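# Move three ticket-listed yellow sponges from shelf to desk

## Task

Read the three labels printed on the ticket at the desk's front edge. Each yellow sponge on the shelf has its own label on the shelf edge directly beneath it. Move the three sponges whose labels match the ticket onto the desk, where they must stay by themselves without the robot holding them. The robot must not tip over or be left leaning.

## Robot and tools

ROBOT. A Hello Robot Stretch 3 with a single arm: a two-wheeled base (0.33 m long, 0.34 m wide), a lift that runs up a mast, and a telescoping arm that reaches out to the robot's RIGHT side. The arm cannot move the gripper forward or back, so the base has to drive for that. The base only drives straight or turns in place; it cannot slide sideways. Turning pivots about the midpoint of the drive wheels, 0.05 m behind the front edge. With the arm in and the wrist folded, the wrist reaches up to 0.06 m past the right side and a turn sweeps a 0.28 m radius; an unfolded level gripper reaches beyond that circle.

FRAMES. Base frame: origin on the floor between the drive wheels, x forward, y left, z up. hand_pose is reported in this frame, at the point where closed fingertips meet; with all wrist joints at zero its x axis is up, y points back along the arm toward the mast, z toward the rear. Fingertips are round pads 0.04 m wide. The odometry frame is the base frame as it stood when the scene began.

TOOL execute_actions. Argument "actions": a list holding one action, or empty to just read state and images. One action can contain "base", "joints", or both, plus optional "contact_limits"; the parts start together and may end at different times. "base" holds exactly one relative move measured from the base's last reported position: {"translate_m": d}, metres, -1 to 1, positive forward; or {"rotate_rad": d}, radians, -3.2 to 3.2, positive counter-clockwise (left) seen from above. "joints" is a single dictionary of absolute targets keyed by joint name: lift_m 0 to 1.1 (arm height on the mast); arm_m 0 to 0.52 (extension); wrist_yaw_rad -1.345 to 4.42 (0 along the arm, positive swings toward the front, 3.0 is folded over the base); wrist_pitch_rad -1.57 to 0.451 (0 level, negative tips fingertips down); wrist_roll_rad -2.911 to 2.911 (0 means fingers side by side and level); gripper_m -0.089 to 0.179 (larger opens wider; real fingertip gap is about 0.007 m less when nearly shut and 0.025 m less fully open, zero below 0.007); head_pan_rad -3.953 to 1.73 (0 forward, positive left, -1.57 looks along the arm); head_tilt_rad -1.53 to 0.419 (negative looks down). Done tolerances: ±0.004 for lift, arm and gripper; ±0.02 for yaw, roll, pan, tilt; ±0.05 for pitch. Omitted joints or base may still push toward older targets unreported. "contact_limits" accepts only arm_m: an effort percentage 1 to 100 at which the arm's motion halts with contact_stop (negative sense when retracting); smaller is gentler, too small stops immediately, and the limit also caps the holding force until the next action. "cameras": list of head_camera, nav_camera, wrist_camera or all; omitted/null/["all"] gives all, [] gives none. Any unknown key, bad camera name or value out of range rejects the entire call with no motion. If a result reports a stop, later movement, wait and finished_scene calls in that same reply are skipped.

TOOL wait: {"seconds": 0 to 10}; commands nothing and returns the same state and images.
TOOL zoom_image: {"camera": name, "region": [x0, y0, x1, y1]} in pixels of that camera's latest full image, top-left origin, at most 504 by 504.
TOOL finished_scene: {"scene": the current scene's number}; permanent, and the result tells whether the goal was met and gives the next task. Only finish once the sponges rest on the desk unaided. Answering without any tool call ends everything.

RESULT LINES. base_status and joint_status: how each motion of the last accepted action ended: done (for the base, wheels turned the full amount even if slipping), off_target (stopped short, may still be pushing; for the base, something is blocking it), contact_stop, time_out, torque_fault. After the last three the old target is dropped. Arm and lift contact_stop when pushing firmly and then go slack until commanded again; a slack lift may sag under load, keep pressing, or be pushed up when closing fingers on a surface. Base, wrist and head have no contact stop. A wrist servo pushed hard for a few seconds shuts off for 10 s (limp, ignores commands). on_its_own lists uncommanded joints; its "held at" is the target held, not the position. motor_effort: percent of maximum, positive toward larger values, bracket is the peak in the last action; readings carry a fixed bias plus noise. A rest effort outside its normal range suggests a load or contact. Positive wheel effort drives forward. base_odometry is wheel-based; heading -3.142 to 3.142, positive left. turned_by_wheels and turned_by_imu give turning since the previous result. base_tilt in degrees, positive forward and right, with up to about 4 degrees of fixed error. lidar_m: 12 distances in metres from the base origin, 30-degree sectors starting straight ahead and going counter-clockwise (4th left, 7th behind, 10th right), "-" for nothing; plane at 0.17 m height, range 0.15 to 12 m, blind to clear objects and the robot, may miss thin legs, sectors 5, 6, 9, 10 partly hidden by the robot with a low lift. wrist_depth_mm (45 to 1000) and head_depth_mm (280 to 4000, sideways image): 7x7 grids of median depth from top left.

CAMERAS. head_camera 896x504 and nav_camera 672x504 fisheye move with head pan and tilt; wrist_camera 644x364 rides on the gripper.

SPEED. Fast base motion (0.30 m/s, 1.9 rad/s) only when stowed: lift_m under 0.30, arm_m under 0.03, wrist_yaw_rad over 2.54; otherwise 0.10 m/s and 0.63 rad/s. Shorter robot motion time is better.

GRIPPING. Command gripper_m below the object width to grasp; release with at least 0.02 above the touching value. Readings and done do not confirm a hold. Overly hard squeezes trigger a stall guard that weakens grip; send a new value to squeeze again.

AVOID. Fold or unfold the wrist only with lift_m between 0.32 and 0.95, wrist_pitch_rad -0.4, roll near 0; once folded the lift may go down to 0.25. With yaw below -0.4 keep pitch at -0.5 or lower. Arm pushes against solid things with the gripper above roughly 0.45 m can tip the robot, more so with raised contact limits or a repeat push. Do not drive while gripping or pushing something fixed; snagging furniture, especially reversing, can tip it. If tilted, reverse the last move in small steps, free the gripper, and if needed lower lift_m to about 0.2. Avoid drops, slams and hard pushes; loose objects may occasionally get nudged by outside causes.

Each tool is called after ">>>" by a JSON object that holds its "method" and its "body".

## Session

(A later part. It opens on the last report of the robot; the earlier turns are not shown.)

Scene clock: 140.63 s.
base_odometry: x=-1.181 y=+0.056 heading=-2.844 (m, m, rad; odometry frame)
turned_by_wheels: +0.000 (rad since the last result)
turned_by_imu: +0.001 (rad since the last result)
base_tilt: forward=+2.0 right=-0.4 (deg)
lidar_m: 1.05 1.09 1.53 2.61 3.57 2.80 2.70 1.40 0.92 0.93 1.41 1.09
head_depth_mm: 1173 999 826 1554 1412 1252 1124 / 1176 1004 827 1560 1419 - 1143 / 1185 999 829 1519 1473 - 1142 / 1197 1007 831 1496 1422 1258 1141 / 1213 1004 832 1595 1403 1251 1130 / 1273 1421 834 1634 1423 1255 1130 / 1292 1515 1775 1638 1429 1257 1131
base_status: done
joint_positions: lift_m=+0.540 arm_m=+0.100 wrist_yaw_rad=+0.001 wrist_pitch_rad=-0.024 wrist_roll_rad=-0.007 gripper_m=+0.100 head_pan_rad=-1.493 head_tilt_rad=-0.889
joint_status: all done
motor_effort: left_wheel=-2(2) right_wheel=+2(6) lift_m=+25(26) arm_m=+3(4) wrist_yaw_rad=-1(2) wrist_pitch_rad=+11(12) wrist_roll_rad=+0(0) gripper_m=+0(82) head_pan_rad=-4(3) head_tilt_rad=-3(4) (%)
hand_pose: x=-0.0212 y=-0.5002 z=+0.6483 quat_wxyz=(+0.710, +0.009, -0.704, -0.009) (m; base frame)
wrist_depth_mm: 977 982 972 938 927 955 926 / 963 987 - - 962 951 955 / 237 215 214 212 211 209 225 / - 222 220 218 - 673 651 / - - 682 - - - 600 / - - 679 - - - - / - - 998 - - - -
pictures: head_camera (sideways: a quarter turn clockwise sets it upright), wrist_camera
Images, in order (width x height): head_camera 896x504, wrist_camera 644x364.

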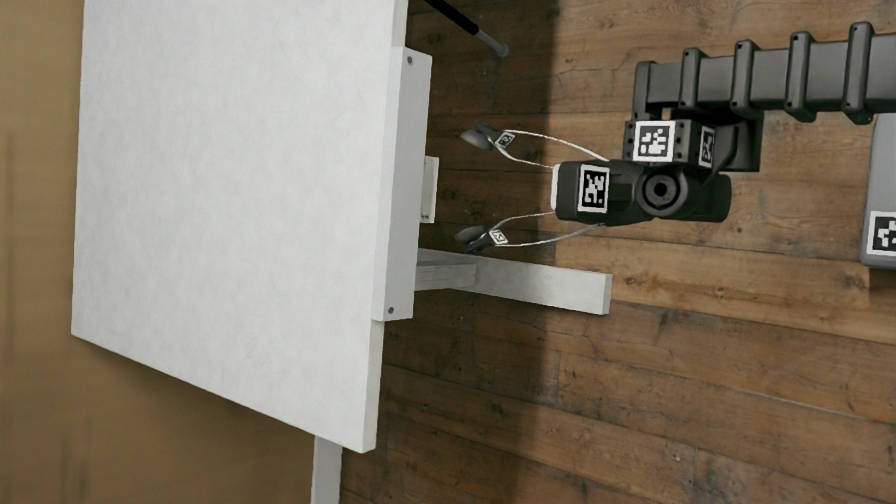

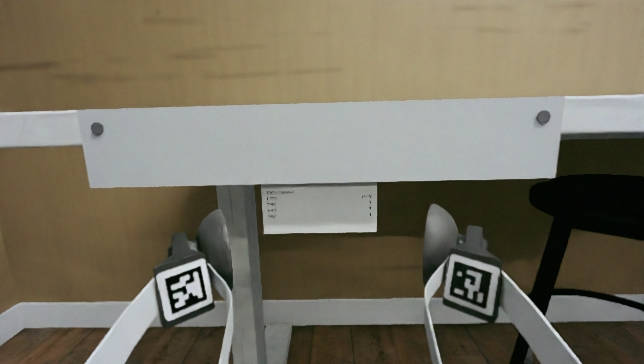

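>>> {"method": "execute_actions", "body": {"actions": [{"joints":{"lift_m":0.515,"gripper_m":0.14}}], "cameras": []}}

>>> {"method": "execute_actions", "body": {"actions": [{"joints":{"arm_m":0.18,"wrist_pitch_rad":0.1},"contact_limits":{"arm_m":15}}], "cameras": ["wrist_camera","head_camera"]}}

>>> {"method": "zoom_image", "body": {"camera": "wrist_camera", "region": [200,60,440,240]}}

Scene clock: 166.93 s.
base_odometry: x=-1.181 y=+0.056 heading=-2.844 (m, m, rad; odometry frame)
turned_by_wheels: +0.000 (rad since the last result)
turned_by_imu: +0.000 (rad since the last result)
base_tilt: forward=+1.9 right=-0.4 (deg)
lidar_m: 1.05 1.09 1.53 2.61 3.54 2.79 2.70 1.41 0.93 0.93 1.41 1.08
head_depth_mm: 1170 1001 831 1548 1414 1265 1132 / 1178 1000 827 1559 1414 - 1131 / 1191 1003 829 1529 1472 - 1144 / 1199 1003 833 1504 1415 1261 1138 / 1216 1006 830 1587 1396 1259 1127 / 1277 1426 834 1625 1418 1263 1128 / 1291 1515 1784 1636 1425 1261 1129
base_status: not commanded
joint_positions: lift_m=+0.515 arm_m=+0.100 wrist_yaw_rad=+0.001 wrist_pitch_rad=-0.024 wrist_roll_rad=-0.007 gripper_m=+0.140 head_pan_rad=-1.493 head_tilt_rad=-0.889
joint_status: all done
motor_effort: left_wheel=-3(2) right_wheel=+2(2) lift_m=+19(22) arm_m=+2(2) wrist_yaw_rad=-1(1) wrist_pitch_rad=+11(11) wrist_roll_rad=+0(0) gripper_m=+0(84) head_pan_rad=-3(4) head_tilt_rad=-3(4) (%)
hand_pose: x=-0.0212 y=-0.5002 z=+0.6237 quat_wxyz=(+0.710, +0.009, -0.704, -0.008) (m; base frame)
wrist_depth_mm: 973 928 932 948 942 944 929 / 230 209 206 207 206 201 218 / - 213 214 211 211 207 - / - - 600 228 - - 574 / - - - - - - - / - - - - - - - / - - 991 - - 937 -
pictures: none
No camera images: the call's "cameras" was empty. Leave "cameras" out to get every camera's image.

Scene clock: 168.73 s.
base_odometry: x=-1.181 y=+0.056 heading=-2.844 (m, m, rad; odometry frame)
turned_by_wheels: +0.000 (rad since the last result)
turned_by_imu: +0.000 (rad since the last result)
base_tilt: forward=+2.0 right=-0.3 (deg)
lidar_m: 1.05 1.09 1.53 2.61 3.54 2.79 2.70 1.40 0.92 0.93 1.41 1.08
head_depth_mm: 1173 998 827 1549 1412 1256 1118 / 1174 1001 825 1526 1465 1239 1132 / 1189 1004 829 1551 - 1229 1144 / 1200 1006 832 1494 1420 1263 1144 / 1220 1007 832 1612 1411 1259 1124 / 1275 1417 836 1626 1412 1262 1130 / 1284 1510 1779 1635 1425 1261 1133
base_status: not commanded
joint_positions: lift_m=+0.515 arm_m=+0.180 wrist_yaw_rad=+0.000 wrist_pitch_rad=+0.071 wrist_roll_rad=-0.007 gripper_m=+0.140 head_pan_rad=-1.493 head_tilt_rad=-0.889
joint_status: all done
motor_effort: left_wheel=-2(2) right_wheel=+2(2) lift_m=+20(20) arm_m=+3(6) wrist_yaw_rad=-1(0) wrist_pitch_rad=+13(14) wrist_roll_rad=+0(0) gripper_m=+0(0) head_pan_rad=-3(4) head_tilt_rad=-4(4) (%)
contact_limits: arm_m 15 (drawing in: default 17, maximum 28; extending or still: default 23, maximum 37)
hand_pose: x=-0.0213 y=-0.5819 z=+0.6481 quat_wxyz=(+0.709, -0.025, -0.704, +0.025) (m; base frame)
wrist_depth_mm: 912 902 867 893 897 886 853 / 934 921 934 930 922 910 904 / 138 137 137 135 134 133 133 / 141 141 139 138 137 136 135 / 970 - 152 150 150 981 530 / - - 536 154 - - 966 / - - - 988 975 - 995
pictures: head_camera (sideways: a quarter turn clockwise sets it upright), wrist_camera
Images, in order (width x height): head_camera 896x504, wrist_camera 644x364.

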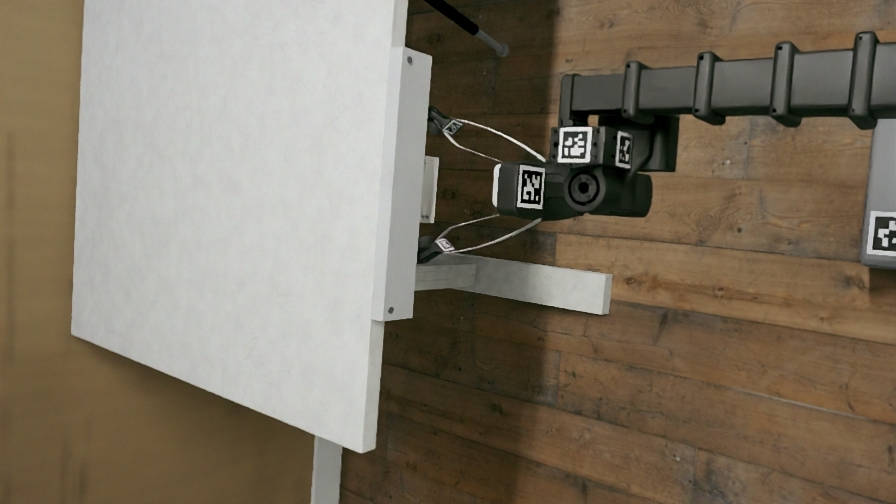

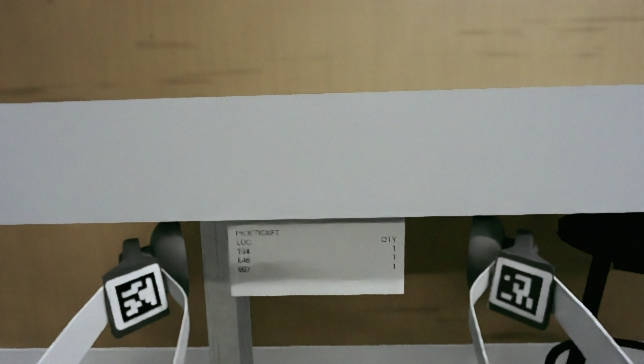

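Region (200, 60, 440, 240) of wrist_camera's 644x364 image, scaled by 2.100; it fills the top 378 rows of this view, and the rest is white.

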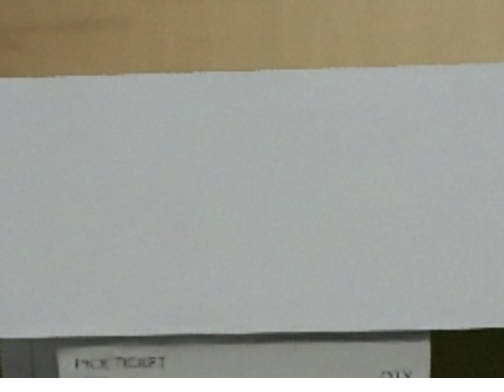

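>>> {"method": "zoom_image", "body": {"camera": "wrist_camera", "region": [225,220,305,285]}}

Region (225, 220, 305, 285) of wrist_camera's 644x364 image, scaled by 6.300; it fills the top 410 rows of this view, and the rest is white.

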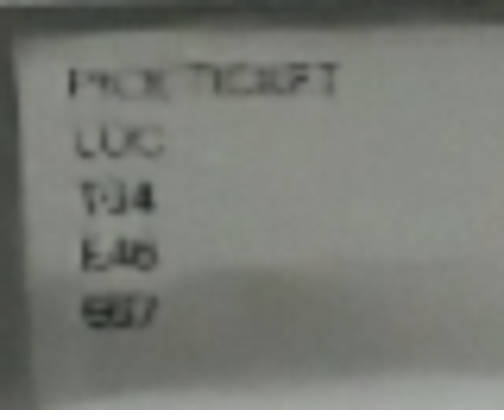

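>>> {"method": "execute_actions", "body": {"actions": [{"joints":{"wrist_pitch_rad":0.0,"lift_m":0.515}}], "cameras": []}}

>>> {"method": "execute_actions", "body": {"actions": [{"joints":{"arm_m":0.235},"contact_limits":{"arm_m":15}}], "cameras": ["wrist_camera"]}}

Scene clock: 183.27 s.
base_odometry: x=-1.181 y=+0.056 heading=-2.844 (m, m, rad; odometry frame)
turned_by_wheels: +0.000 (rad since the last result)
turned_by_imu: +0.000 (rad since the last result)
base_tilt: forward=+2.0 right=-0.3 (deg)
lidar_m: 1.05 1.09 1.53 2.61 3.55 2.79 2.70 1.40 0.92 0.93 1.41 1.09
head_depth_mm: 1175 998 824 1563 1409 1255 1126 / 1179 1001 830 1527 1466 1231 1137 / 1190 1002 832 1560 - 1238 1141 / 1191 1006 829 1496 1413 1264 1140 / 1217 1005 833 1600 1413 1258 1123 / 1274 1413 833 1622 1417 1264 1126 / 1290 1522 1785 1626 1429 1258 1130
base_status: not commanded
joint_positions: lift_m=+0.515 arm_m=+0.180 wrist_yaw_rad=+0.000 wrist_pitch_rad=-0.017 wrist_roll_rad=-0.007 gripper_m=+0.140 head_pan_rad=-1.493 head_tilt_rad=-0.889
joint_status: all done
motor_effort: left_wheel=-1(1) right_wheel=+2(2) lift_m=+20(19) arm_m=+3(3) wrist_yaw_rad=+0(0) wrist_pitch_rad=+8(12) wrist_roll_rad=+0(0) gripper_m=+0(0) head_pan_rad=-3(3) head_tilt_rad=-4(4) (%)
hand_pose: x=-0.0213 y=-0.5804 z=+0.6254 quat_wxyz=(+0.710, +0.007, -0.704, -0.006) (m; base frame)
wrist_depth_mm: 881 893 886 886 861 849 854 / 130 130 129 127 127 126 125 / 134 133 133 132 131 130 130 / 963 960 147 146 148 953 566 / - - 522 151 - 989 965 / - - - - - - - / - - 910 - - - 999
pictures: none
No camera images: the call's "cameras" was empty. Leave "cameras" out to get every camera's image.

Scene clock: 184.80 s.
base_odometry: x=-1.181 y=+0.056 heading=-2.844 (m, m, rad; odometry frame)
turned_by_wheels: +0.000 (rad since the last result)
turned_by_imu: +0.000 (rad since the last result)
base_tilt: forward=+2.0 right=-0.4 (deg)
lidar_m: 1.05 1.09 1.53 2.60 3.55 2.79 2.70 1.41 0.93 0.93 1.41 1.09
head_depth_mm: 1178 993 830 1554 1419 1244 1127 / 1181 1000 826 1548 - 1255 1137 / 1190 1004 831 822 - 1250 1149 / 1198 1003 832 1505 1415 1260 1145 / 1214 1003 832 1598 1407 1265 1130 / 1279 1418 833 1635 1424 1261 1132 / 1294 1514 1772 1633 1425 1259 1129
base_status: not commanded
joint_positions: lift_m=+0.515 arm_m=+0.235 wrist_yaw_rad=+0.003 wrist_pitch_rad=-0.018 wrist_roll_rad=-0.007 gripper_m=+0.140 head_pan_rad=-1.493 head_tilt_rad=-0.889
joint_status: all done
motor_effort: left_wheel=+0(2) right_wheel=+1(2) lift_m=+20(20) arm_m=+3(5) wrist_yaw_rad=-3(4) wrist_pitch_rad=+8(8) wrist_roll_rad=+0(1) gripper_m=-1(1) head_pan_rad=-3(4) head_tilt_rad=-3(4) (%)
contact_limits: arm_m 15 (drawing in: default 17, maximum 28; extending or still: default 23, maximum 37)
hand_pose: x=-0.0207 y=-0.6354 z=+0.6252 quat_wxyz=(+0.710, +0.008, -0.704, -0.006) (m; base frame)
wrist_depth_mm: - 74 73 73 72 72 71 / - 76 76 75 74 74 74 / - 79 78 77 77 76 76 / - 81 81 80 80 79 78 / 955 922 93 93 92 915 902 / 965 959 96 96 95 - 939 / - 988 512 998 - 974 764
pictures: wrist_camera
Images, in order (width x height): wrist_camera 644x364.

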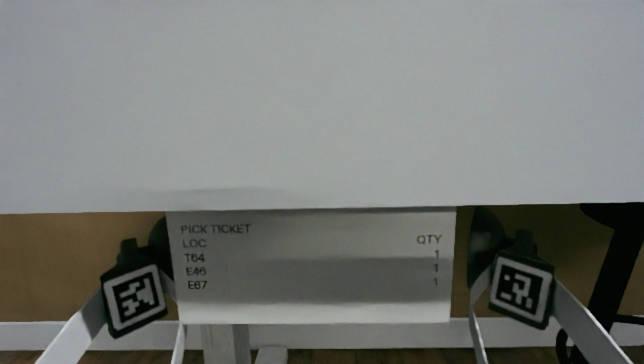

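>>> {"method": "zoom_image", "body": {"camera": "wrist_camera", "region": [170,215,270,300]}}

Region (170, 215, 270, 300) of wrist_camera's 644x364 image, scaled by 5.040; it fills the top 428 rows of this view, and the rest is white.

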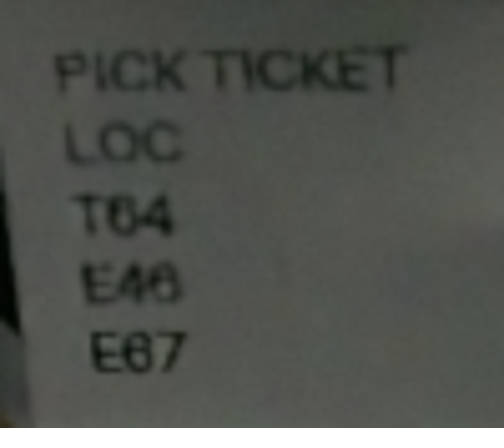

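>>> {"method": "execute_actions", "body": {"actions": [{"joints":{"arm_m":0.0,"wrist_pitch_rad":-0.4}}], "cameras": []}}

>>> {"method": "execute_actions", "body": {"actions": [{"joints":{"wrist_yaw_rad":3.0,"head_pan_rad":0.0,"head_tilt_rad":-0.3,"gripper_m":0.04}}], "cameras": []}}

>>> {"method": "execute_actions", "body": {"actions": [{"joints":{"lift_m":0.27},"base":{"rotate_rad":1.57}}], "cameras": []}}

>>> {"method": "execute_actions", "body": {"actions": [{"base":{"translate_m":1.0}}], "cameras": ["nav_camera","head_camera"]}}

Scene clock: 216.80 s.
base_odometry: x=-1.181 y=+0.056 heading=-2.844 (m, m, rad; odometry frame)
turned_by_wheels: +0.000 (rad since the last result)
turned_by_imu: +0.001 (rad since the last result)
base_tilt: forward=+2.0 right=-0.4 (deg)
lidar_m: 1.05 1.09 1.53 2.62 3.56 2.80 2.70 1.40 0.93 0.93 1.41 1.08
head_depth_mm: 1181 997 826 1560 1425 1249 1125 / 1180 997 827 1563 1417 1258 - / 1186 1003 828 1539 1411 1295 - / 1196 1007 834 1512 1417 1255 1151 / 1216 1002 834 1594 1408 1260 1123 / 1273 1418 835 1639 1420 1264 1133 / 1286 1508 1785 1625 1423 1269 1131
base_status: not commanded
joint_positions: lift_m=+0.515 arm_m=+0.001 wrist_yaw_rad=+0.001 wrist_pitch_rad=-0.415 wrist_roll_rad=-0.007 gripper_m=+0.140 head_pan_rad=-1.493 head_tilt_rad=-0.889
joint_status: all done
motor_effort: left_wheel=-1(1) right_wheel=+2(2) lift_m=+20(20) arm_m=-3(3) wrist_yaw_rad=+0(3) wrist_pitch_rad=+7(8) wrist_roll_rad=+0(0) gripper_m=+0(1) head_pan_rad=-4(3) head_tilt_rad=-3(4) (%)
hand_pose: x=-0.0214 y=-0.3708 z=+0.5284 quat_wxyz=(+0.695, +0.147, -0.689, -0.145) (m; base frame)
wrist_depth_mm: - - - - - - 555 / - - - - - - - / - - - - - - - / - - - - - - - / 994 981 916 941 934 940 869 / 813 - 778 813 779 - 782 / 714 686 669 681 682 676 664
pictures: none
No camera images: the call's "cameras" was empty. Leave "cameras" out to get every camera's image.

Scene clock: 219.30 s.
base_odometry: x=-1.181 y=+0.056 heading=-2.844 (m, m, rad; odometry frame)
turned_by_wheels: +0.000 (rad since the last result)
turned_by_imu: +0.000 (rad since the last result)
base_tilt: forward=+2.0 right=-0.4 (deg)
lidar_m: 1.05 1.09 1.54 2.61 3.55 2.80 2.70 1.40 0.93 0.93 1.41 1.08
head_depth_mm: 875 931 985 1044 1120 1198 1299 / 883 932 985 1041 1127 1208 1300 / 881 936 990 1051 1126 1211 1308 / 881 933 996 1054 1128 1211 1311 / 884 935 994 1058 1132 1217 1317 / 885 939 997 1062 1135 1213 1323 / 889 937 996 1061 1141 1219 1323
base_status: not commanded
joint_positions: lift_m=+0.515 arm_m=+0.001 wrist_yaw_rad=+2.998 wrist_pitch_rad=-0.415 wrist_roll_rad=-0.007 gripper_m=+0.040 head_pan_rad=-0.007 head_tilt_rad=-0.310
joint_status: all done
motor_effort: left_wheel=-2(1) right_wheel=+1(2) lift_m=+20(20) arm_m=-3(3) wrist_yaw_rad=+3(3) wrist_pitch_rad=+7(7) wrist_roll_rad=+0(0) gripper_m=+0(83) head_pan_rad=+4(51) head_tilt_rad=+4(26) (%)
hand_pose: x=+0.0109 y=+0.0764 z=+0.5284 quat_wxyz=(+0.195, +0.698, +0.097, +0.682) (m; base frame)
wrist_depth_mm: - - - - - - - / - - - - - - - / - - - - - - - / - - - - - - - / 993 988 - 932 967 933 923 / 827 809 - 797 - 776 761 / 712 704 671 680 689 693 668
pictures: none
No camera images: the call's "cameras" was empty. Leave "cameras" out to get every camera's image.

Scene clock: 222.70 s.
base_odometry: x=-1.181 y=+0.056 heading=-1.274 (m, m, rad; odometry frame)
turned_by_wheels: +1.570 (rad since the last result)
turned_by_imu: +1.579 (rad since the last result)
base_tilt: forward=+2.0 right=-0.4 (deg)
lidar_m: 2.64 3.41 2.80 2.70 1.41 0.93 0.93 1.41 1.09 1.05 1.09 1.54
head_depth_mm: 2946 3174 3292 2679 2676 1951 1531 / 2909 3134 3379 3486 2631 1914 1528 / 2955 3095 3271 3555 2627 1938 1519 / 2973 3113 3358 3511 2592 1923 1523 / 2973 3193 3369 3501 2633 1919 1518 / 3037 3223 3434 3514 2606 1915 1526 / 3032 3211 3429 3614 2616 1927 1519
base_status: done
joint_positions: lift_m=+0.270 arm_m=+0.001 wrist_yaw_rad=+2.999 wrist_pitch_rad=-0.416 wrist_roll_rad=-0.007 gripper_m=+0.040 head_pan_rad=-0.007 head_tilt_rad=-0.310
joint_status: all done
motor_effort: left_wheel=-2(7) right_wheel=+2(8) lift_m=+20(19) arm_m=-3(3) wrist_yaw_rad=+2(2) wrist_pitch_rad=+8(8) wrist_roll_rad=+0(0) gripper_m=+0(0) head_pan_rad=+4(5) head_tilt_rad=+3(3) (%)
hand_pose: x=+0.0108 y=+0.0763 z=+0.2832 quat_wxyz=(+0.195, +0.698, +0.097, +0.682) (m; base frame)
wrist_depth_mm: - - - - - - - / - - - - - - - / 988 - 956 926 895 905 862 / 743 724 717 717 692 691 692 / 600 595 - 583 593 568 571 / 509 510 - - - 490 489 / 452 - - - 420 423 417
pictures: none
No camera images: the call's "cameras" was empty. Leave "cameras" out to get every camera's image.

Scene clock: 227.63 s.
base_odometry: x=-0.889 y=-0.901 heading=-1.274 (m, m, rad; odometry frame)
turned_by_wheels: +0.000 (rad since the last result)
turned_by_imu: +0.006 (rad since the last result)
base_tilt: forward=+2.0 right=-0.3 (deg)
lidar_m: 2.11 2.52 2.76 2.68 2.80 1.81 1.93 1.49 1.12 1.09 1.14 1.58
head_depth_mm: 2018 2173 2317 2450 2378 1910 1520 / 2052 2159 2304 2440 2355 1917 1524 / 2049 2179 2276 2406 2398 1963 1524 / 2059 2173 2300 2440 2428 1936 1514 / 2069 2217 2326 2495 2540 1925 1516 / 2111 2234 2379 2549 2614 1933 1516 / 2106 2249 2368 2542 2622 1906 1516
base_status: done
joint_positions: lift_m=+0.270 arm_m=+0.001 wrist_yaw_rad=+2.999 wrist_pitch_rad=-0.416 wrist_roll_rad=-0.007 gripper_m=+0.040 head_pan_rad=-0.007 head_tilt_rad=-0.309
joint_status: not commanded
motor_effort: left_wheel=-2(7) right_wheel=+2(9) lift_m=+20(20) arm_m=-3(3) wrist_yaw_rad=+1(2) wrist_pitch_rad=+7(8) wrist_roll_rad=+0(0) gripper_m=+0(0) head_pan_rad=+4(4) head_tilt_rad=+3(3) (%)
hand_pose: x=+0.0107 y=+0.0763 z=+0.2832 quat_wxyz=(+0.195, +0.698, +0.097, +0.682) (m; base frame)
wrist_depth_mm: - - - - - - - / - - - - - - - / 984 - 940 926 918 895 884 / 736 738 729 719 700 710 692 / 597 600 - 590 616 571 560 / 505 508 - - - 486 476 / 445 - - - 418 426 415
pictures: head_camera (sideways: a quarter turn clockwise sets it upright), nav_camera (sideways: a quarter turn counterclockwise sets it upright)
Images, in order (width x height): head_camera 896x504, nav_camera 672x504.

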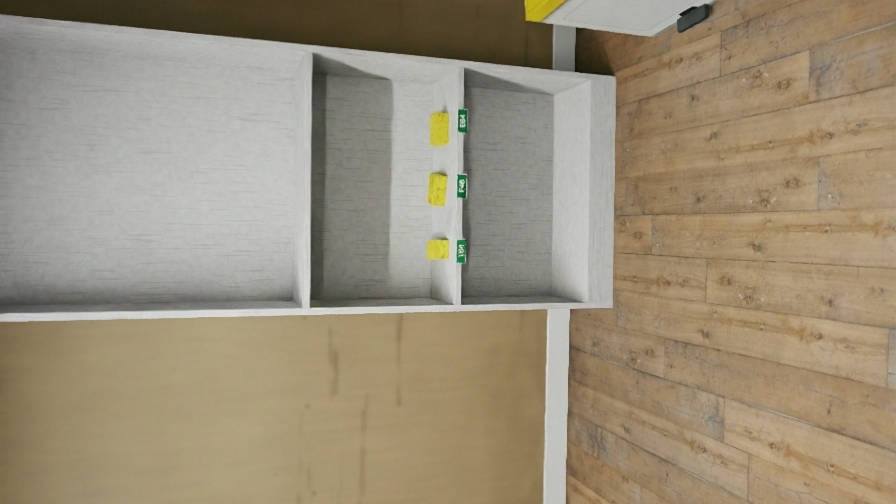

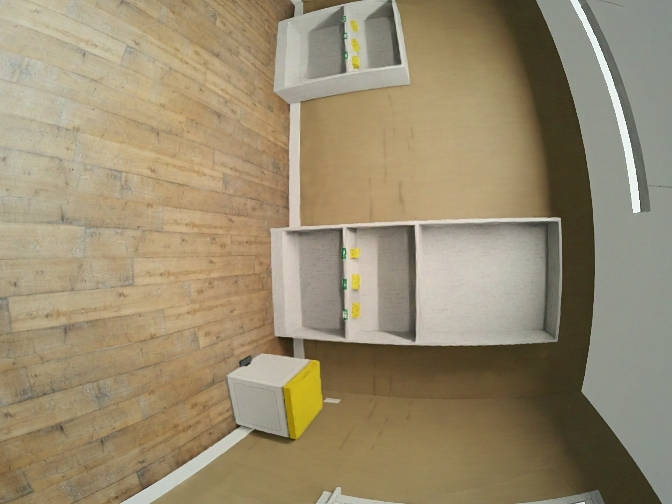

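>>> {"method": "zoom_image", "body": {"camera": "head_camera", "region": [410,90,500,280]}}

Region (410, 90, 500, 280) of head_camera's 896x504 image, scaled by 2.653, with more detail than that image has; it fills the left 239 columns of this view, and the rest is white.

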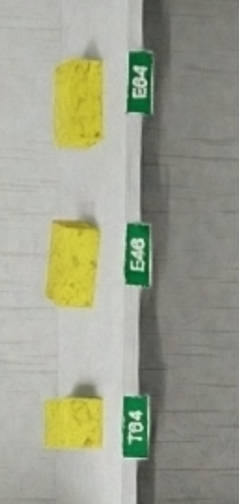

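>>> {"method": "execute_actions", "body": {"actions": [{"base":{"translate_m":1.0},"joints":{"head_tilt_rad":-0.65}}], "cameras": ["nav_camera","head_camera"]}}

Scene clock: 241.83 s.
base_odometry: x=-0.596 y=-1.857 heading=-1.274 (m, m, rad; odometry frame)
turned_by_wheels: +0.000 (rad since the last result)
turned_by_imu: +0.007 (rad since the last result)
base_tilt: forward=+2.0 right=-0.4 (deg)
lidar_m: 1.11 1.47 1.75 2.66 2.78 3.05 2.94 1.53 1.14 1.11 0.84 0.98
head_depth_mm: 1111 1276 1399 1650 1614 1417 1221 / 1116 1285 1404 1658 1598 1417 1216 / 1114 1282 1399 1665 1602 1432 1221 / 1122 1284 1404 1667 1614 1419 1214 / 1110 1264 1383 1602 1608 1422 1224 / 1164 1326 1512 1754 1695 1410 1215 / 1215 1345 1529 1759 1697 1417 1218
base_status: done
joint_positions: lift_m=+0.270 arm_m=+0.001 wrist_yaw_rad=+2.999 wrist_pitch_rad=-0.416 wrist_roll_rad=-0.007 gripper_m=+0.040 head_pan_rad=-0.007 head_tilt_rad=-0.643
joint_status: all done
motor_effort: left_wheel=-1(5) right_wheel=+2(8) lift_m=+20(20) arm_m=-3(3) wrist_yaw_rad=+1(1) wrist_pitch_rad=+8(8) wrist_roll_rad=+0(1) gripper_m=+0(0) head_pan_rad=+5(4) head_tilt_rad=-2(17) (%)
hand_pose: x=+0.0106 y=+0.0763 z=+0.2832 quat_wxyz=(+0.195, +0.698, +0.097, +0.682) (m; base frame)
wrist_depth_mm: - - - - - - - / - - - - - - - / 976 - 963 949 906 890 886 / 746 738 719 713 703 695 687 / 602 599 - 597 599 572 557 / 501 517 - - - 480 484 / 450 - - - 429 422 414
pictures: head_camera (sideways: a quarter turn clockwise sets it upright), nav_camera (sideways: a quarter turn counterclockwise sets it upright)
Images, in order (width x height): head_camera 896x504, nav_camera 672x504.

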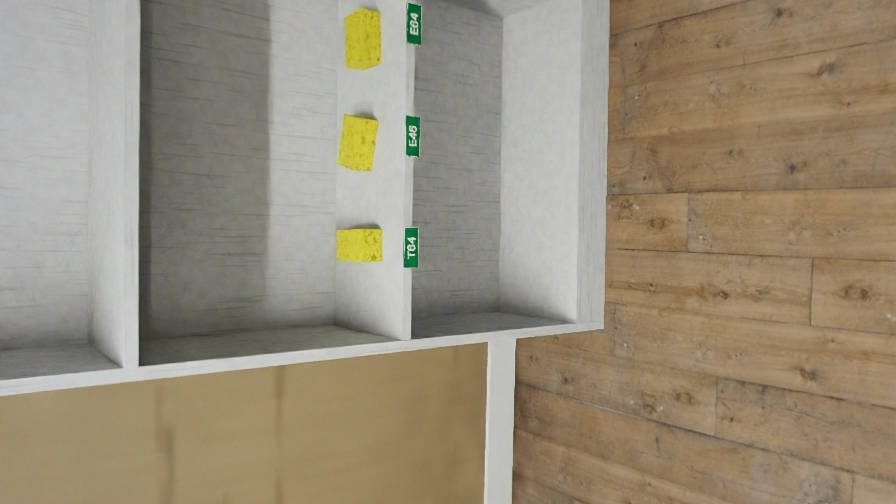

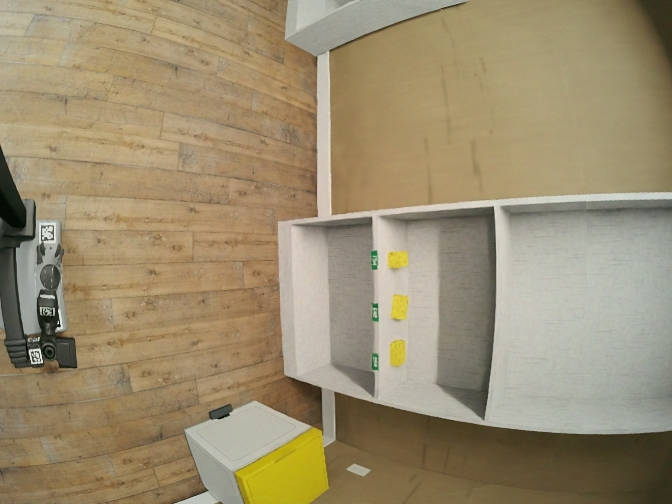

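>>> {"method": "zoom_image", "body": {"camera": "head_camera", "region": [385,0,445,280]}}

>>> {"method": "execute_actions", "body": {"actions": [{"joints":{"head_pan_rad":0.85,"head_tilt_rad":-0.55}}], "cameras": ["head_camera"]}}

Region (385, 0, 445, 280) of head_camera's 896x504 image, scaled by 1.800, with more detail than that image has; it fills the left 108 columns of this view, and the rest is white.

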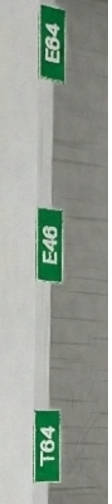

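Scene clock: 255.93 s.
base_odometry: x=-0.596 y=-1.857 heading=-1.274 (m, m, rad; odometry frame)
turned_by_wheels: +0.000 (rad since the last result)
turned_by_imu: +0.000 (rad since the last result)
base_tilt: forward=+2.0 right=-0.3 (deg)
lidar_m: 1.11 1.47 1.75 2.66 2.78 3.04 2.94 1.54 1.14 1.11 0.84 0.98
head_depth_mm: 1406 1512 1636 1768 1794 1493 1268 / 1543 1667 1813 1998 1850 1505 1271 / 1691 1780 1973 2145 1837 1508 1268 / 1856 1734 1902 2145 1848 1506 1275 / 2078 2252 2583 2286 1831 1513 1268 / 2397 2275 2865 2410 1850 1510 1270 / 2408 2594 2860 2375 1845 1499 1271
base_status: not commanded
joint_positions: lift_m=+0.270 arm_m=+0.001 wrist_yaw_rad=+2.999 wrist_pitch_rad=-0.416 wrist_roll_rad=-0.007 gripper_m=+0.040 head_pan_rad=+0.843 head_tilt_rad=-0.557
joint_status: all done
motor_effort: left_wheel=-1(2) right_wheel=+2(2) lift_m=+20(20) arm_m=-3(3) wrist_yaw_rad=+0(2) wrist_pitch_rad=+7(8) wrist_roll_rad=+0(0) gripper_m=+0(1) head_pan_rad=+4(47) head_tilt_rad=+3(9) (%)
hand_pose: x=+0.0106 y=+0.0763 z=+0.2832 quat_wxyz=(+0.195, +0.698, +0.097, +0.682) (m; base frame)
wrist_depth_mm: - - - - - - - / - - - - - - - / 981 - 950 934 930 887 879 / 751 730 721 725 707 704 686 / 603 602 - 587 595 563 560 / 506 506 - - - 490 486 / 450 - - - 425 417 417
pictures: head_camera (sideways: a quarter turn clockwise sets it upright)
Images, in order (width x height): head_camera 896x504.

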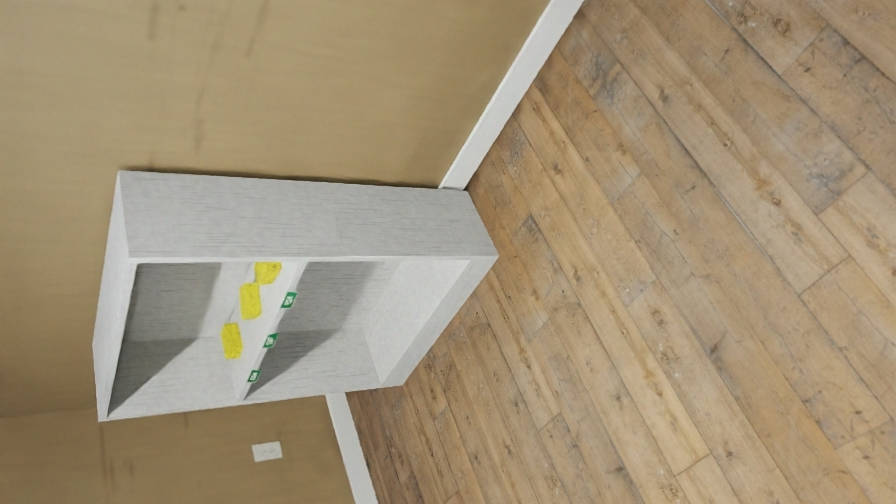

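>>> {"method": "execute_actions", "body": {"actions": [{"base":{"translate_m":0.5},"joints":{"lift_m":0.45}}], "cameras": []}}

>>> {"method": "execute_actions", "body": {"actions": [{"base":{"rotate_rad":1.56},"joints":{"head_pan_rad":-1.57,"head_tilt_rad":-0.85,"wrist_pitch_rad":-0.4}}], "cameras": []}}

>>> {"method": "execute_actions", "body": {"actions": [{"joints":{"wrist_yaw_rad":0.0,"gripper_m":0.12,"lift_m":0.56}}], "cameras": []}}

>>> {"method": "execute_actions", "body": {"actions": [{"joints":{"wrist_pitch_rad":0.0,"lift_m":0.56}}]}}

Scene clock: 285.17 s.
base_odometry: x=-0.450 y=-2.335 heading=-1.274 (m, m, rad; odometry frame)
turned_by_wheels: +0.000 (rad since the last result)
turned_by_imu: +0.004 (rad since the last result)
base_tilt: forward=+2.1 right=-0.3 (deg)
lidar_m: 0.66 0.62 1.32 2.65 2.78 3.58 3.45 1.55 1.16 0.70 0.72 0.84
head_depth_mm: 890 962 1035 1120 1222 1344 1269 / 980 1055 1146 1253 1377 1458 1273 / 1083 1171 1286 1427 1590 1507 1267 / 1204 1314 1470 1653 1766 1506 1272 / 1368 1475 1638 1804 1845 1514 1276 / 1563 1405 1515 1708 1802 1515 1274 / 1804 1971 1922 2206 1839 1505 1268
base_status: done
joint_positions: lift_m=+0.450 arm_m=+0.001 wrist_yaw_rad=+2.999 wrist_pitch_rad=-0.417 wrist_roll_rad=-0.007 gripper_m=+0.040 head_pan_rad=+0.843 head_tilt_rad=-0.556
joint_status: all done
motor_effort: left_wheel=-2(8) right_wheel=+2(8) lift_m=+25(26) arm_m=-3(3) wrist_yaw_rad=+1(1) wrist_pitch_rad=+8(8) wrist_roll_rad=+0(0) gripper_m=-1(0) head_pan_rad=+4(5) head_tilt_rad=+2(2) (%)
hand_pose: x=+0.0106 y=+0.0763 z=+0.4628 quat_wxyz=(+0.195, +0.698, +0.098, +0.682) (m; base frame)
wrist_depth_mm: - - - - - - - / - - - - - - 989 / - - - - - - - / - - - - - - 972 / 861 877 - 851 871 835 812 / 718 718 - 716 - 694 692 / 634 622 604 621 616 607 603
pictures: none
No camera images: the call's "cameras" was empty. Leave "cameras" out to get every camera's image.

Scene clock: 288.57 s.
base_odometry: x=-0.450 y=-2.335 heading=+0.285 (m, m, rad; odometry frame)
turned_by_wheels: +1.560 (rad since the last result)
turned_by_imu: +1.570 (rad since the last result)
base_tilt: forward=+2.0 right=-0.3 (deg)
lidar_m: 2.65 2.76 3.60 3.44 1.55 1.16 0.70 0.71 0.83 0.67 0.62 1.32
head_depth_mm: 566 859 1012 925 1341 1255 1137 / 567 863 990 929 1343 1267 1176 / 568 866 1020 947 1342 1279 1179 / 570 873 1009 924 1352 1277 1177 / 571 874 1002 950 1296 1282 1142 / 572 716 791 1269 1465 1283 1142 / 534 920 1110 1366 1467 1279 1147
base_status: done
joint_positions: lift_m=+0.450 arm_m=+0.001 wrist_yaw_rad=+2.999 wrist_pitch_rad=-0.417 wrist_roll_rad=-0.007 gripper_m=+0.040 head_pan_rad=-1.563 head_tilt_rad=-0.839
joint_status: all done
motor_effort: left_wheel=-1(5) right_wheel=+2(6) lift_m=+25(25) arm_m=-3(3) wrist_yaw_rad=+1(1) wrist_pitch_rad=+8(8) wrist_roll_rad=+1(0) gripper_m=+0(0) head_pan_rad=-4(53) head_tilt_rad=-4(19) (%)
hand_pose: x=+0.0106 y=+0.0763 z=+0.4628 quat_wxyz=(+0.195, +0.698, +0.098, +0.682) (m; base frame)
wrist_depth_mm: - - - - - - - / - - - - - - - / - - - - - - - / - - - - - - - / 897 863 - 837 864 827 823 / 743 715 - 710 - 698 698 / 630 622 605 624 613 596 610
pictures: none
No camera images: the call's "cameras" was empty. Leave "cameras" out to get every camera's image.

Scene clock: 291.07 s.
base_odometry: x=-0.450 y=-2.335 heading=+0.285 (m, m, rad; odometry frame)
turned_by_wheels: +0.000 (rad since the last result)
turned_by_imu: +0.000 (rad since the last result)
base_tilt: forward=+2.0 right=-0.3 (deg)
lidar_m: 2.65 2.77 3.58 3.42 1.56 1.16 0.70 0.72 0.84 0.68 0.62 1.32
head_depth_mm: 565 857 1013 929 1339 1247 1153 / 566 862 996 928 1340 1274 - / 568 866 1016 947 1349 1283 - / 571 871 1010 924 1349 1296 1141 / 572 872 1006 948 1293 1282 1140 / 573 714 794 1278 1458 1284 1139 / 536 918 1113 1372 1464 1280 1137
base_status: not commanded
joint_positions: lift_m=+0.560 arm_m=+0.001 wrist_yaw_rad=+0.002 wrist_pitch_rad=-0.417 wrist_roll_rad=-0.007 gripper_m=+0.120 head_pan_rad=-1.563 head_tilt_rad=-0.839
joint_status: all done
motor_effort: left_wheel=-2(2) right_wheel=+2(2) lift_m=+25(26) arm_m=-3(3) wrist_yaw_rad=-2(3) wrist_pitch_rad=+8(8) wrist_roll_rad=+0(0) gripper_m=+0(76) head_pan_rad=-4(3) head_tilt_rad=-3(3) (%)
hand_pose: x=-0.0211 y=-0.3706 z=+0.5728 quat_wxyz=(+0.695, +0.148, -0.689, -0.145) (m; base frame)
wrist_depth_mm: 606 351 540 488 526 454 426 / 676 371 375 365 356 354 369 / 737 435 641 682 657 670 657 / 826 798 670 748 742 737 701 / 922 924 750 830 801 816 696 / 876 876 698 724 738 - 674 / 750 731 662 645 644 631 636
pictures: none
No camera images: the call's "cameras" was empty. Leave "cameras" out to get every camera's image.

Scene clock: 292.13 s.
base_odometry: x=-0.450 y=-2.335 heading=+0.285 (m, m, rad; odometry frame)
turned_by_wheels: +0.000 (rad since the last result)
turned_by_imu: +0.000 (rad since the last result)
base_tilt: forward=+2.0 right=-0.4 (deg)
lidar_m: 2.65 2.77 3.59 3.44 1.55 1.16 0.70 0.71 0.84 0.68 0.62 1.32
head_depth_mm: 565 860 1017 929 1344 1257 1152 / 567 865 993 931 1341 1267 - / 569 870 1017 949 1347 1280 - / 571 871 1006 928 1343 1293 1136 / 571 873 1008 947 1297 1285 1138 / 573 716 791 1277 1473 1282 1139 / 536 916 1107 1366 1472 1285 1143
base_status: not commanded
joint_positions: lift_m=+0.560 arm_m=+0.001 wrist_yaw_rad=+0.002 wrist_pitch_rad=-0.026 wrist_roll_rad=-0.007 gripper_m=+0.120 head_pan_rad=-1.563 head_tilt_rad=-0.839
joint_status: all done
motor_effort: left_wheel=-2(2) right_wheel=+2(2) lift_m=+25(26) arm_m=-2(3) wrist_yaw_rad=-1(2) wrist_pitch_rad=+12(12) wrist_roll_rad=+0(0) gripper_m=+0(0) head_pan_rad=-3(4) head_tilt_rad=-3(3) (%)
hand_pose: x=-0.0210 y=-0.4016 z=+0.6679 quat_wxyz=(+0.710, +0.010, -0.704, -0.009) (m; base frame)
wrist_depth_mm: 635 374 575 580 565 557 563 / 665 402 588 592 594 582 582 / 676 400 608 605 607 601 587 / 692 441 581 617 627 605 479 / 709 712 441 426 420 444 401 / 754 755 649 682 672 - 662 / 783 781 635 713 706 697 675
pictures: head_camera (sideways: a quarter turn clockwise sets it upright), nav_camera (sideways: a quarter turn counterclockwise sets it upright), wrist_camera
Images, in order (width x height): head_camera 896x504, nav_camera 672x504, wrist_camera 644x364.

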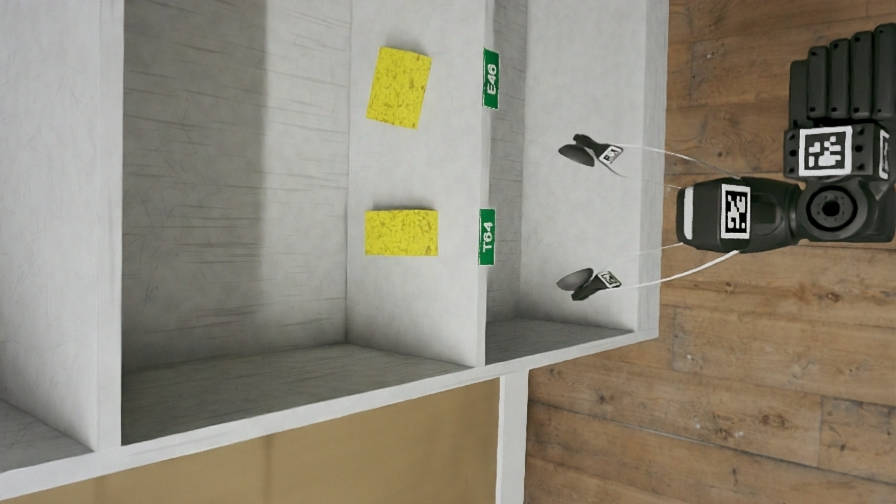

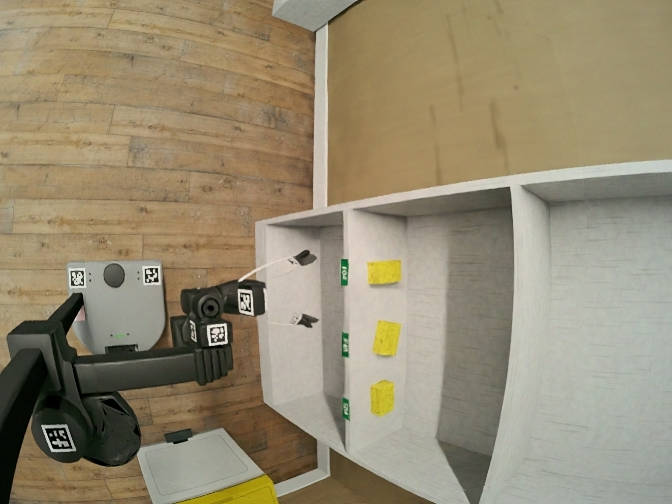

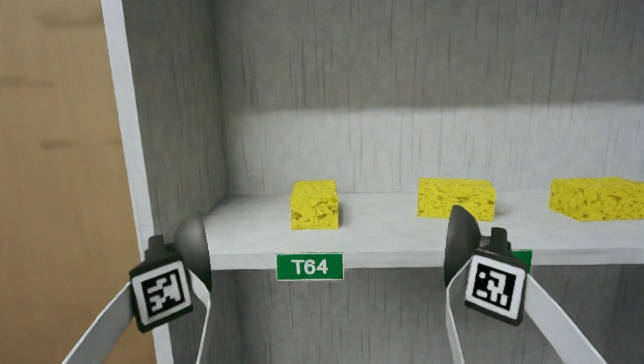

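>>> {"method": "execute_actions", "body": {"actions": [{"joints":{"lift_m":0.54,"arm_m":0.2}}], "cameras": ["wrist_camera","head_camera"]}}

Scene clock: 307.50 s.
base_odometry: x=-0.450 y=-2.335 heading=+0.285 (m, m, rad; odometry frame)
turned_by_wheels: +0.000 (rad since the last result)
turned_by_imu: +0.001 (rad since the last result)
base_tilt: forward=+2.0 right=-0.3 (deg)
lidar_m: 2.64 2.77 3.59 3.45 1.56 1.16 0.70 0.71 0.84 0.68 0.62 1.32
head_depth_mm: 566 863 1014 924 1348 1258 1134 / 567 860 991 936 1404 - - / 567 870 1019 945 - 1253 1135 / 568 869 1004 926 1339 1270 1131 / 570 873 1008 948 1298 1277 1142 / 574 713 791 1274 1471 1280 1137 / 535 920 1114 1373 1461 1277 1141
base_status: not commanded
joint_positions: lift_m=+0.540 arm_m=+0.200 wrist_yaw_rad=+0.001 wrist_pitch_rad=-0.024 wrist_roll_rad=-0.007 gripper_m=+0.120 head_pan_rad=-1.563 head_tilt_rad=-0.839
joint_status: all done
motor_effort: left_wheel=-2(1) right_wheel=+2(2) lift_m=+20(22) arm_m=+3(0) wrist_yaw_rad=-1(2) wrist_pitch_rad=+11(12) wrist_roll_rad=+0(0) gripper_m=+0(0) head_pan_rad=-4(3) head_tilt_rad=-3(3) (%)
hand_pose: x=-0.0213 y=-0.6002 z=+0.6486 quat_wxyz=(+0.710, +0.009, -0.704, -0.009) (m; base frame)
wrist_depth_mm: 244 345 387 385 386 384 379 / 244 347 403 396 397 393 387 / 242 344 412 414 405 406 402 / 240 344 429 426 421 416 416 / 240 316 380 274 365 269 259 / 240 275 253 240 260 - 253 / 211 198 205 203 202 198 196
pictures: head_camera (sideways: a quarter turn clockwise sets it upright), wrist_camera
Images, in order (width x height): head_camera 896x504, wrist_camera 644x364.

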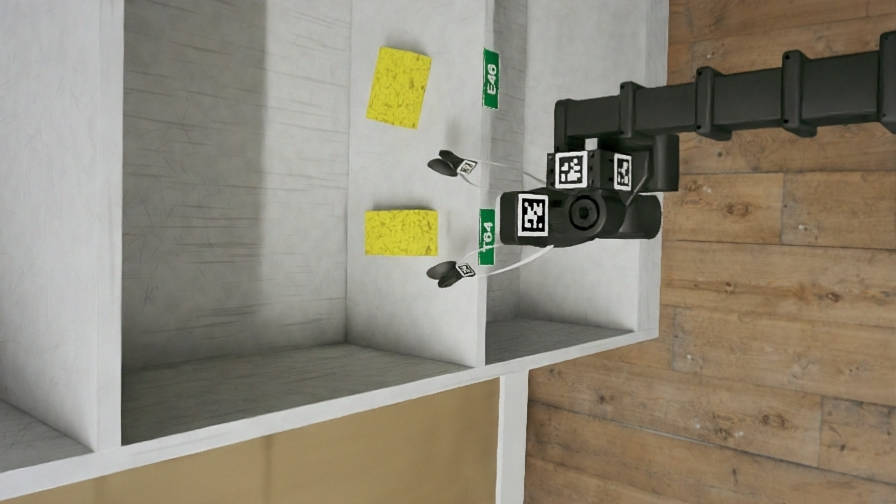

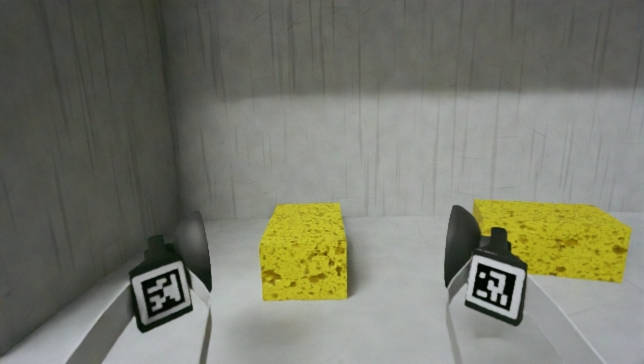

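>>> {"method": "execute_actions", "body": {"actions": [{"joints":{"lift_m":0.528,"arm_m":0.33}}], "cameras": ["wrist_camera","head_camera"]}}

Scene clock: 318.80 s.
base_odometry: x=-0.450 y=-2.335 heading=+0.285 (m, m, rad; odometry frame)
turned_by_wheels: +0.000 (rad since the last result)
turned_by_imu: +0.001 (rad since the last result)
base_tilt: forward=+1.9 right=-0.3 (deg)
lidar_m: 2.65 2.76 3.58 3.44 1.56 1.16 0.70 0.72 0.84 0.68 0.62 1.32
head_depth_mm: 564 856 1011 931 1347 1262 1133 / 566 861 992 932 1358 - - / 568 868 1019 971 1317 1278 1137 / 570 870 1009 928 1354 1279 1142 / 571 873 1010 950 1296 1278 1139 / 571 714 796 1273 1466 1282 1137 / 535 922 1111 1368 1466 1289 1143
base_status: not commanded
joint_positions: lift_m=+0.528 arm_m=+0.330 wrist_yaw_rad=+0.001 wrist_pitch_rad=-0.024 wrist_roll_rad=-0.007 gripper_m=+0.120 head_pan_rad=-1.563 head_tilt_rad=-0.839
joint_status: all done
motor_effort: left_wheel=-1(2) right_wheel=+2(2) lift_m=+20(18) arm_m=+2(0) wrist_yaw_rad=+0(1) wrist_pitch_rad=+11(11) wrist_roll_rad=+0(0) gripper_m=+0(0) head_pan_rad=-4(3) head_tilt_rad=-3(4) (%)
hand_pose: x=-0.0213 y=-0.7302 z=+0.6366 quat_wxyz=(+0.710, +0.009, -0.704, -0.009) (m; base frame)
wrist_depth_mm: 242 263 265 263 262 259 259 / 242 277 271 270 271 266 267 / 241 285 283 281 280 277 275 / 241 294 292 288 287 284 286 / 239 301 298 296 299 292 289 / 227 256 160 154 236 - 167 / 200 181 121 118 183 181 152
pictures: head_camera (sideways: a quarter turn clockwise sets it upright), wrist_camera
Images, in order (width x height): head_camera 896x504, wrist_camera 644x364.

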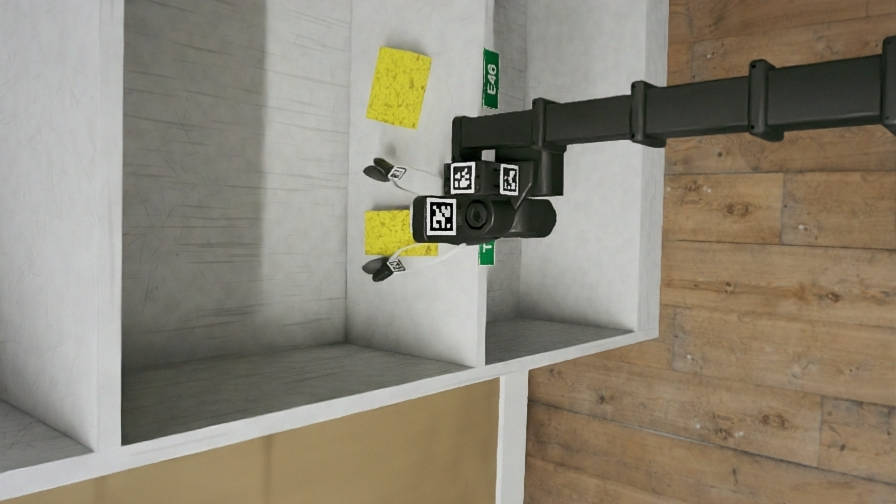

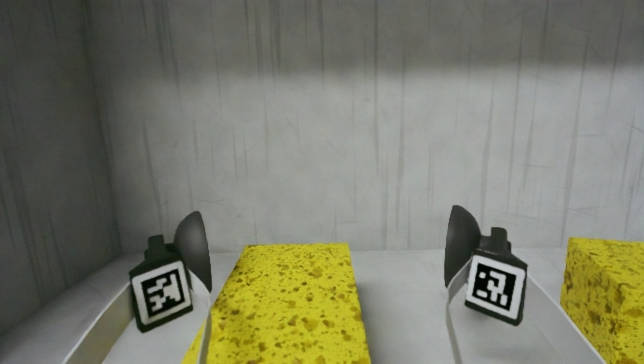

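>>> {"method": "execute_actions", "body": {"actions": [{"base":{"translate_m":0.02},"joints":{"lift_m":0.52,"arm_m":0.3}}], "cameras": []}}

>>> {"method": "execute_actions", "body": {"actions": [{"joints":{"gripper_m":0.03}}], "cameras": ["wrist_camera","head_camera"]}}

Scene clock: 327.80 s.
base_odometry: x=-0.431 y=-2.330 heading=+0.285 (m, m, rad; odometry frame)
turned_by_wheels: +0.000 (rad since the last result)
turned_by_imu: +0.000 (rad since the last result)
base_tilt: forward=+2.0 right=-0.4 (deg)
lidar_m: 2.63 2.74 3.57 3.27 1.58 1.18 0.72 0.74 0.86 0.62 0.62 1.32
head_depth_mm: 566 858 1008 926 1340 1259 1134 / 568 860 1018 931 1354 - - / 568 866 1023 935 1291 1283 1136 / 568 870 1021 926 1323 1283 1140 / 569 857 985 929 1290 1277 1147 / 548 639 782 1352 1464 1275 1144 / 784 938 1113 1363 1471 1284 1135
base_status: done
joint_positions: lift_m=+0.520 arm_m=+0.300 wrist_yaw_rad=+0.001 wrist_pitch_rad=-0.024 wrist_roll_rad=-0.007 gripper_m=+0.120 head_pan_rad=-1.563 head_tilt_rad=-0.839
joint_status: all done
motor_effort: left_wheel=-2(4) right_wheel=+2(6) lift_m=+19(21) arm_m=-3(2) wrist_yaw_rad=+0(1) wrist_pitch_rad=+11(11) wrist_roll_rad=+0(1) gripper_m=+0(0) head_pan_rad=-4(4) head_tilt_rad=-4(4) (%)
hand_pose: x=-0.0213 y=-0.7009 z=+0.6286 quat_wxyz=(+0.710, +0.009, -0.704, -0.009) (m; base frame)
wrist_depth_mm: 217 289 293 291 291 287 285 / 216 302 303 302 296 297 297 / 216 305 312 314 306 309 304 / 217 303 322 323 318 318 315 / 215 281 325 194 309 326 203 / 209 240 215 138 198 - 186 / 186 169 176 135 157 169 167
pictures: none
No camera images: the call's "cameras" was empty. Leave "cameras" out to get every camera's image.

Scene clock: 329.20 s.
base_odometry: x=-0.431 y=-2.330 heading=+0.285 (m, m, rad; odometry frame)
turned_by_wheels: +0.000 (rad since the last result)
turned_by_imu: +0.000 (rad since the last result)
base_tilt: forward=+2.0 right=-0.3 (deg)
lidar_m: 2.62 2.74 3.58 3.45 1.59 1.18 0.72 0.74 0.86 0.62 0.62 1.32
head_depth_mm: 566 859 1014 929 1343 1262 1134 / 564 863 1015 932 1357 - - / 567 867 1015 927 1297 1277 1134 / 568 870 1025 925 1317 1286 1137 / 570 857 985 925 1295 1279 1139 / 546 642 783 1358 1471 1280 1129 / 781 940 1114 1374 1477 1284 1142
base_status: not commanded
joint_positions: lift_m=+0.520 arm_m=+0.300 wrist_yaw_rad=+0.001 wrist_pitch_rad=-0.022 wrist_roll_rad=-0.007 gripper_m=+0.031 head_pan_rad=-1.563 head_tilt_rad=-0.839
joint_status: all done
motor_effort: left_wheel=+0(1) right_wheel=+2(2) lift_m=+20(20) arm_m=-3(3) wrist_yaw_rad=+0(1) wrist_pitch_rad=+10(11) wrist_roll_rad=+0(0) gripper_m=-15(87) head_pan_rad=-3(4) head_tilt_rad=-3(4) (%)
hand_pose: x=-0.0213 y=-0.7010 z=+0.6291 quat_wxyz=(+0.710, +0.008, -0.704, -0.008) (m; base frame)
wrist_depth_mm: 217 289 293 292 288 287 285 / 217 299 302 300 300 297 293 / 216 305 312 311 306 307 303 / 215 304 321 320 321 315 313 / 213 284 330 197 326 310 205 / 209 232 - 139 137 219 188 / 180 178 169 134 158 171 168
pictures: head_camera (sideways: a quarter turn clockwise sets it upright), wrist_camera
Images, in order (width x height): head_camera 896x504, wrist_camera 644x364.

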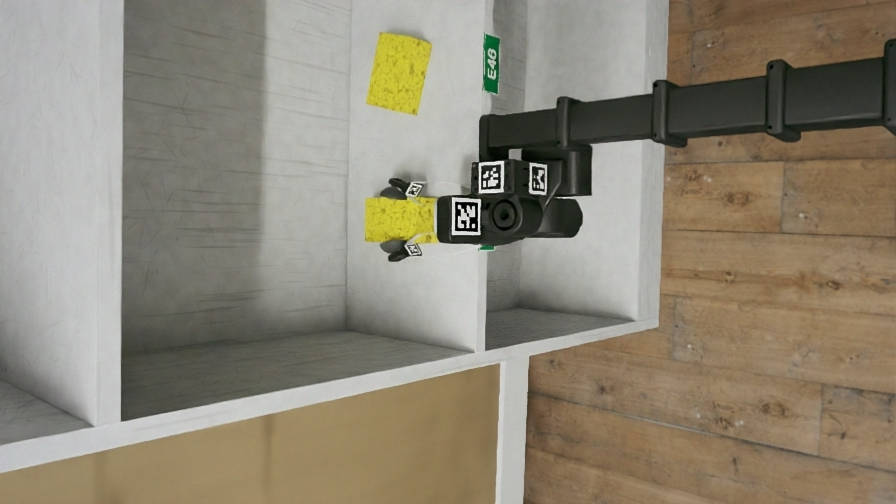

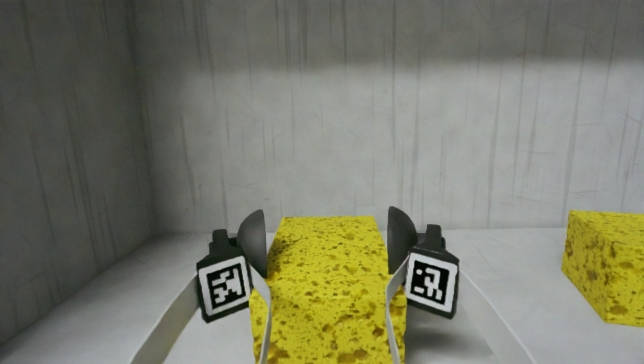

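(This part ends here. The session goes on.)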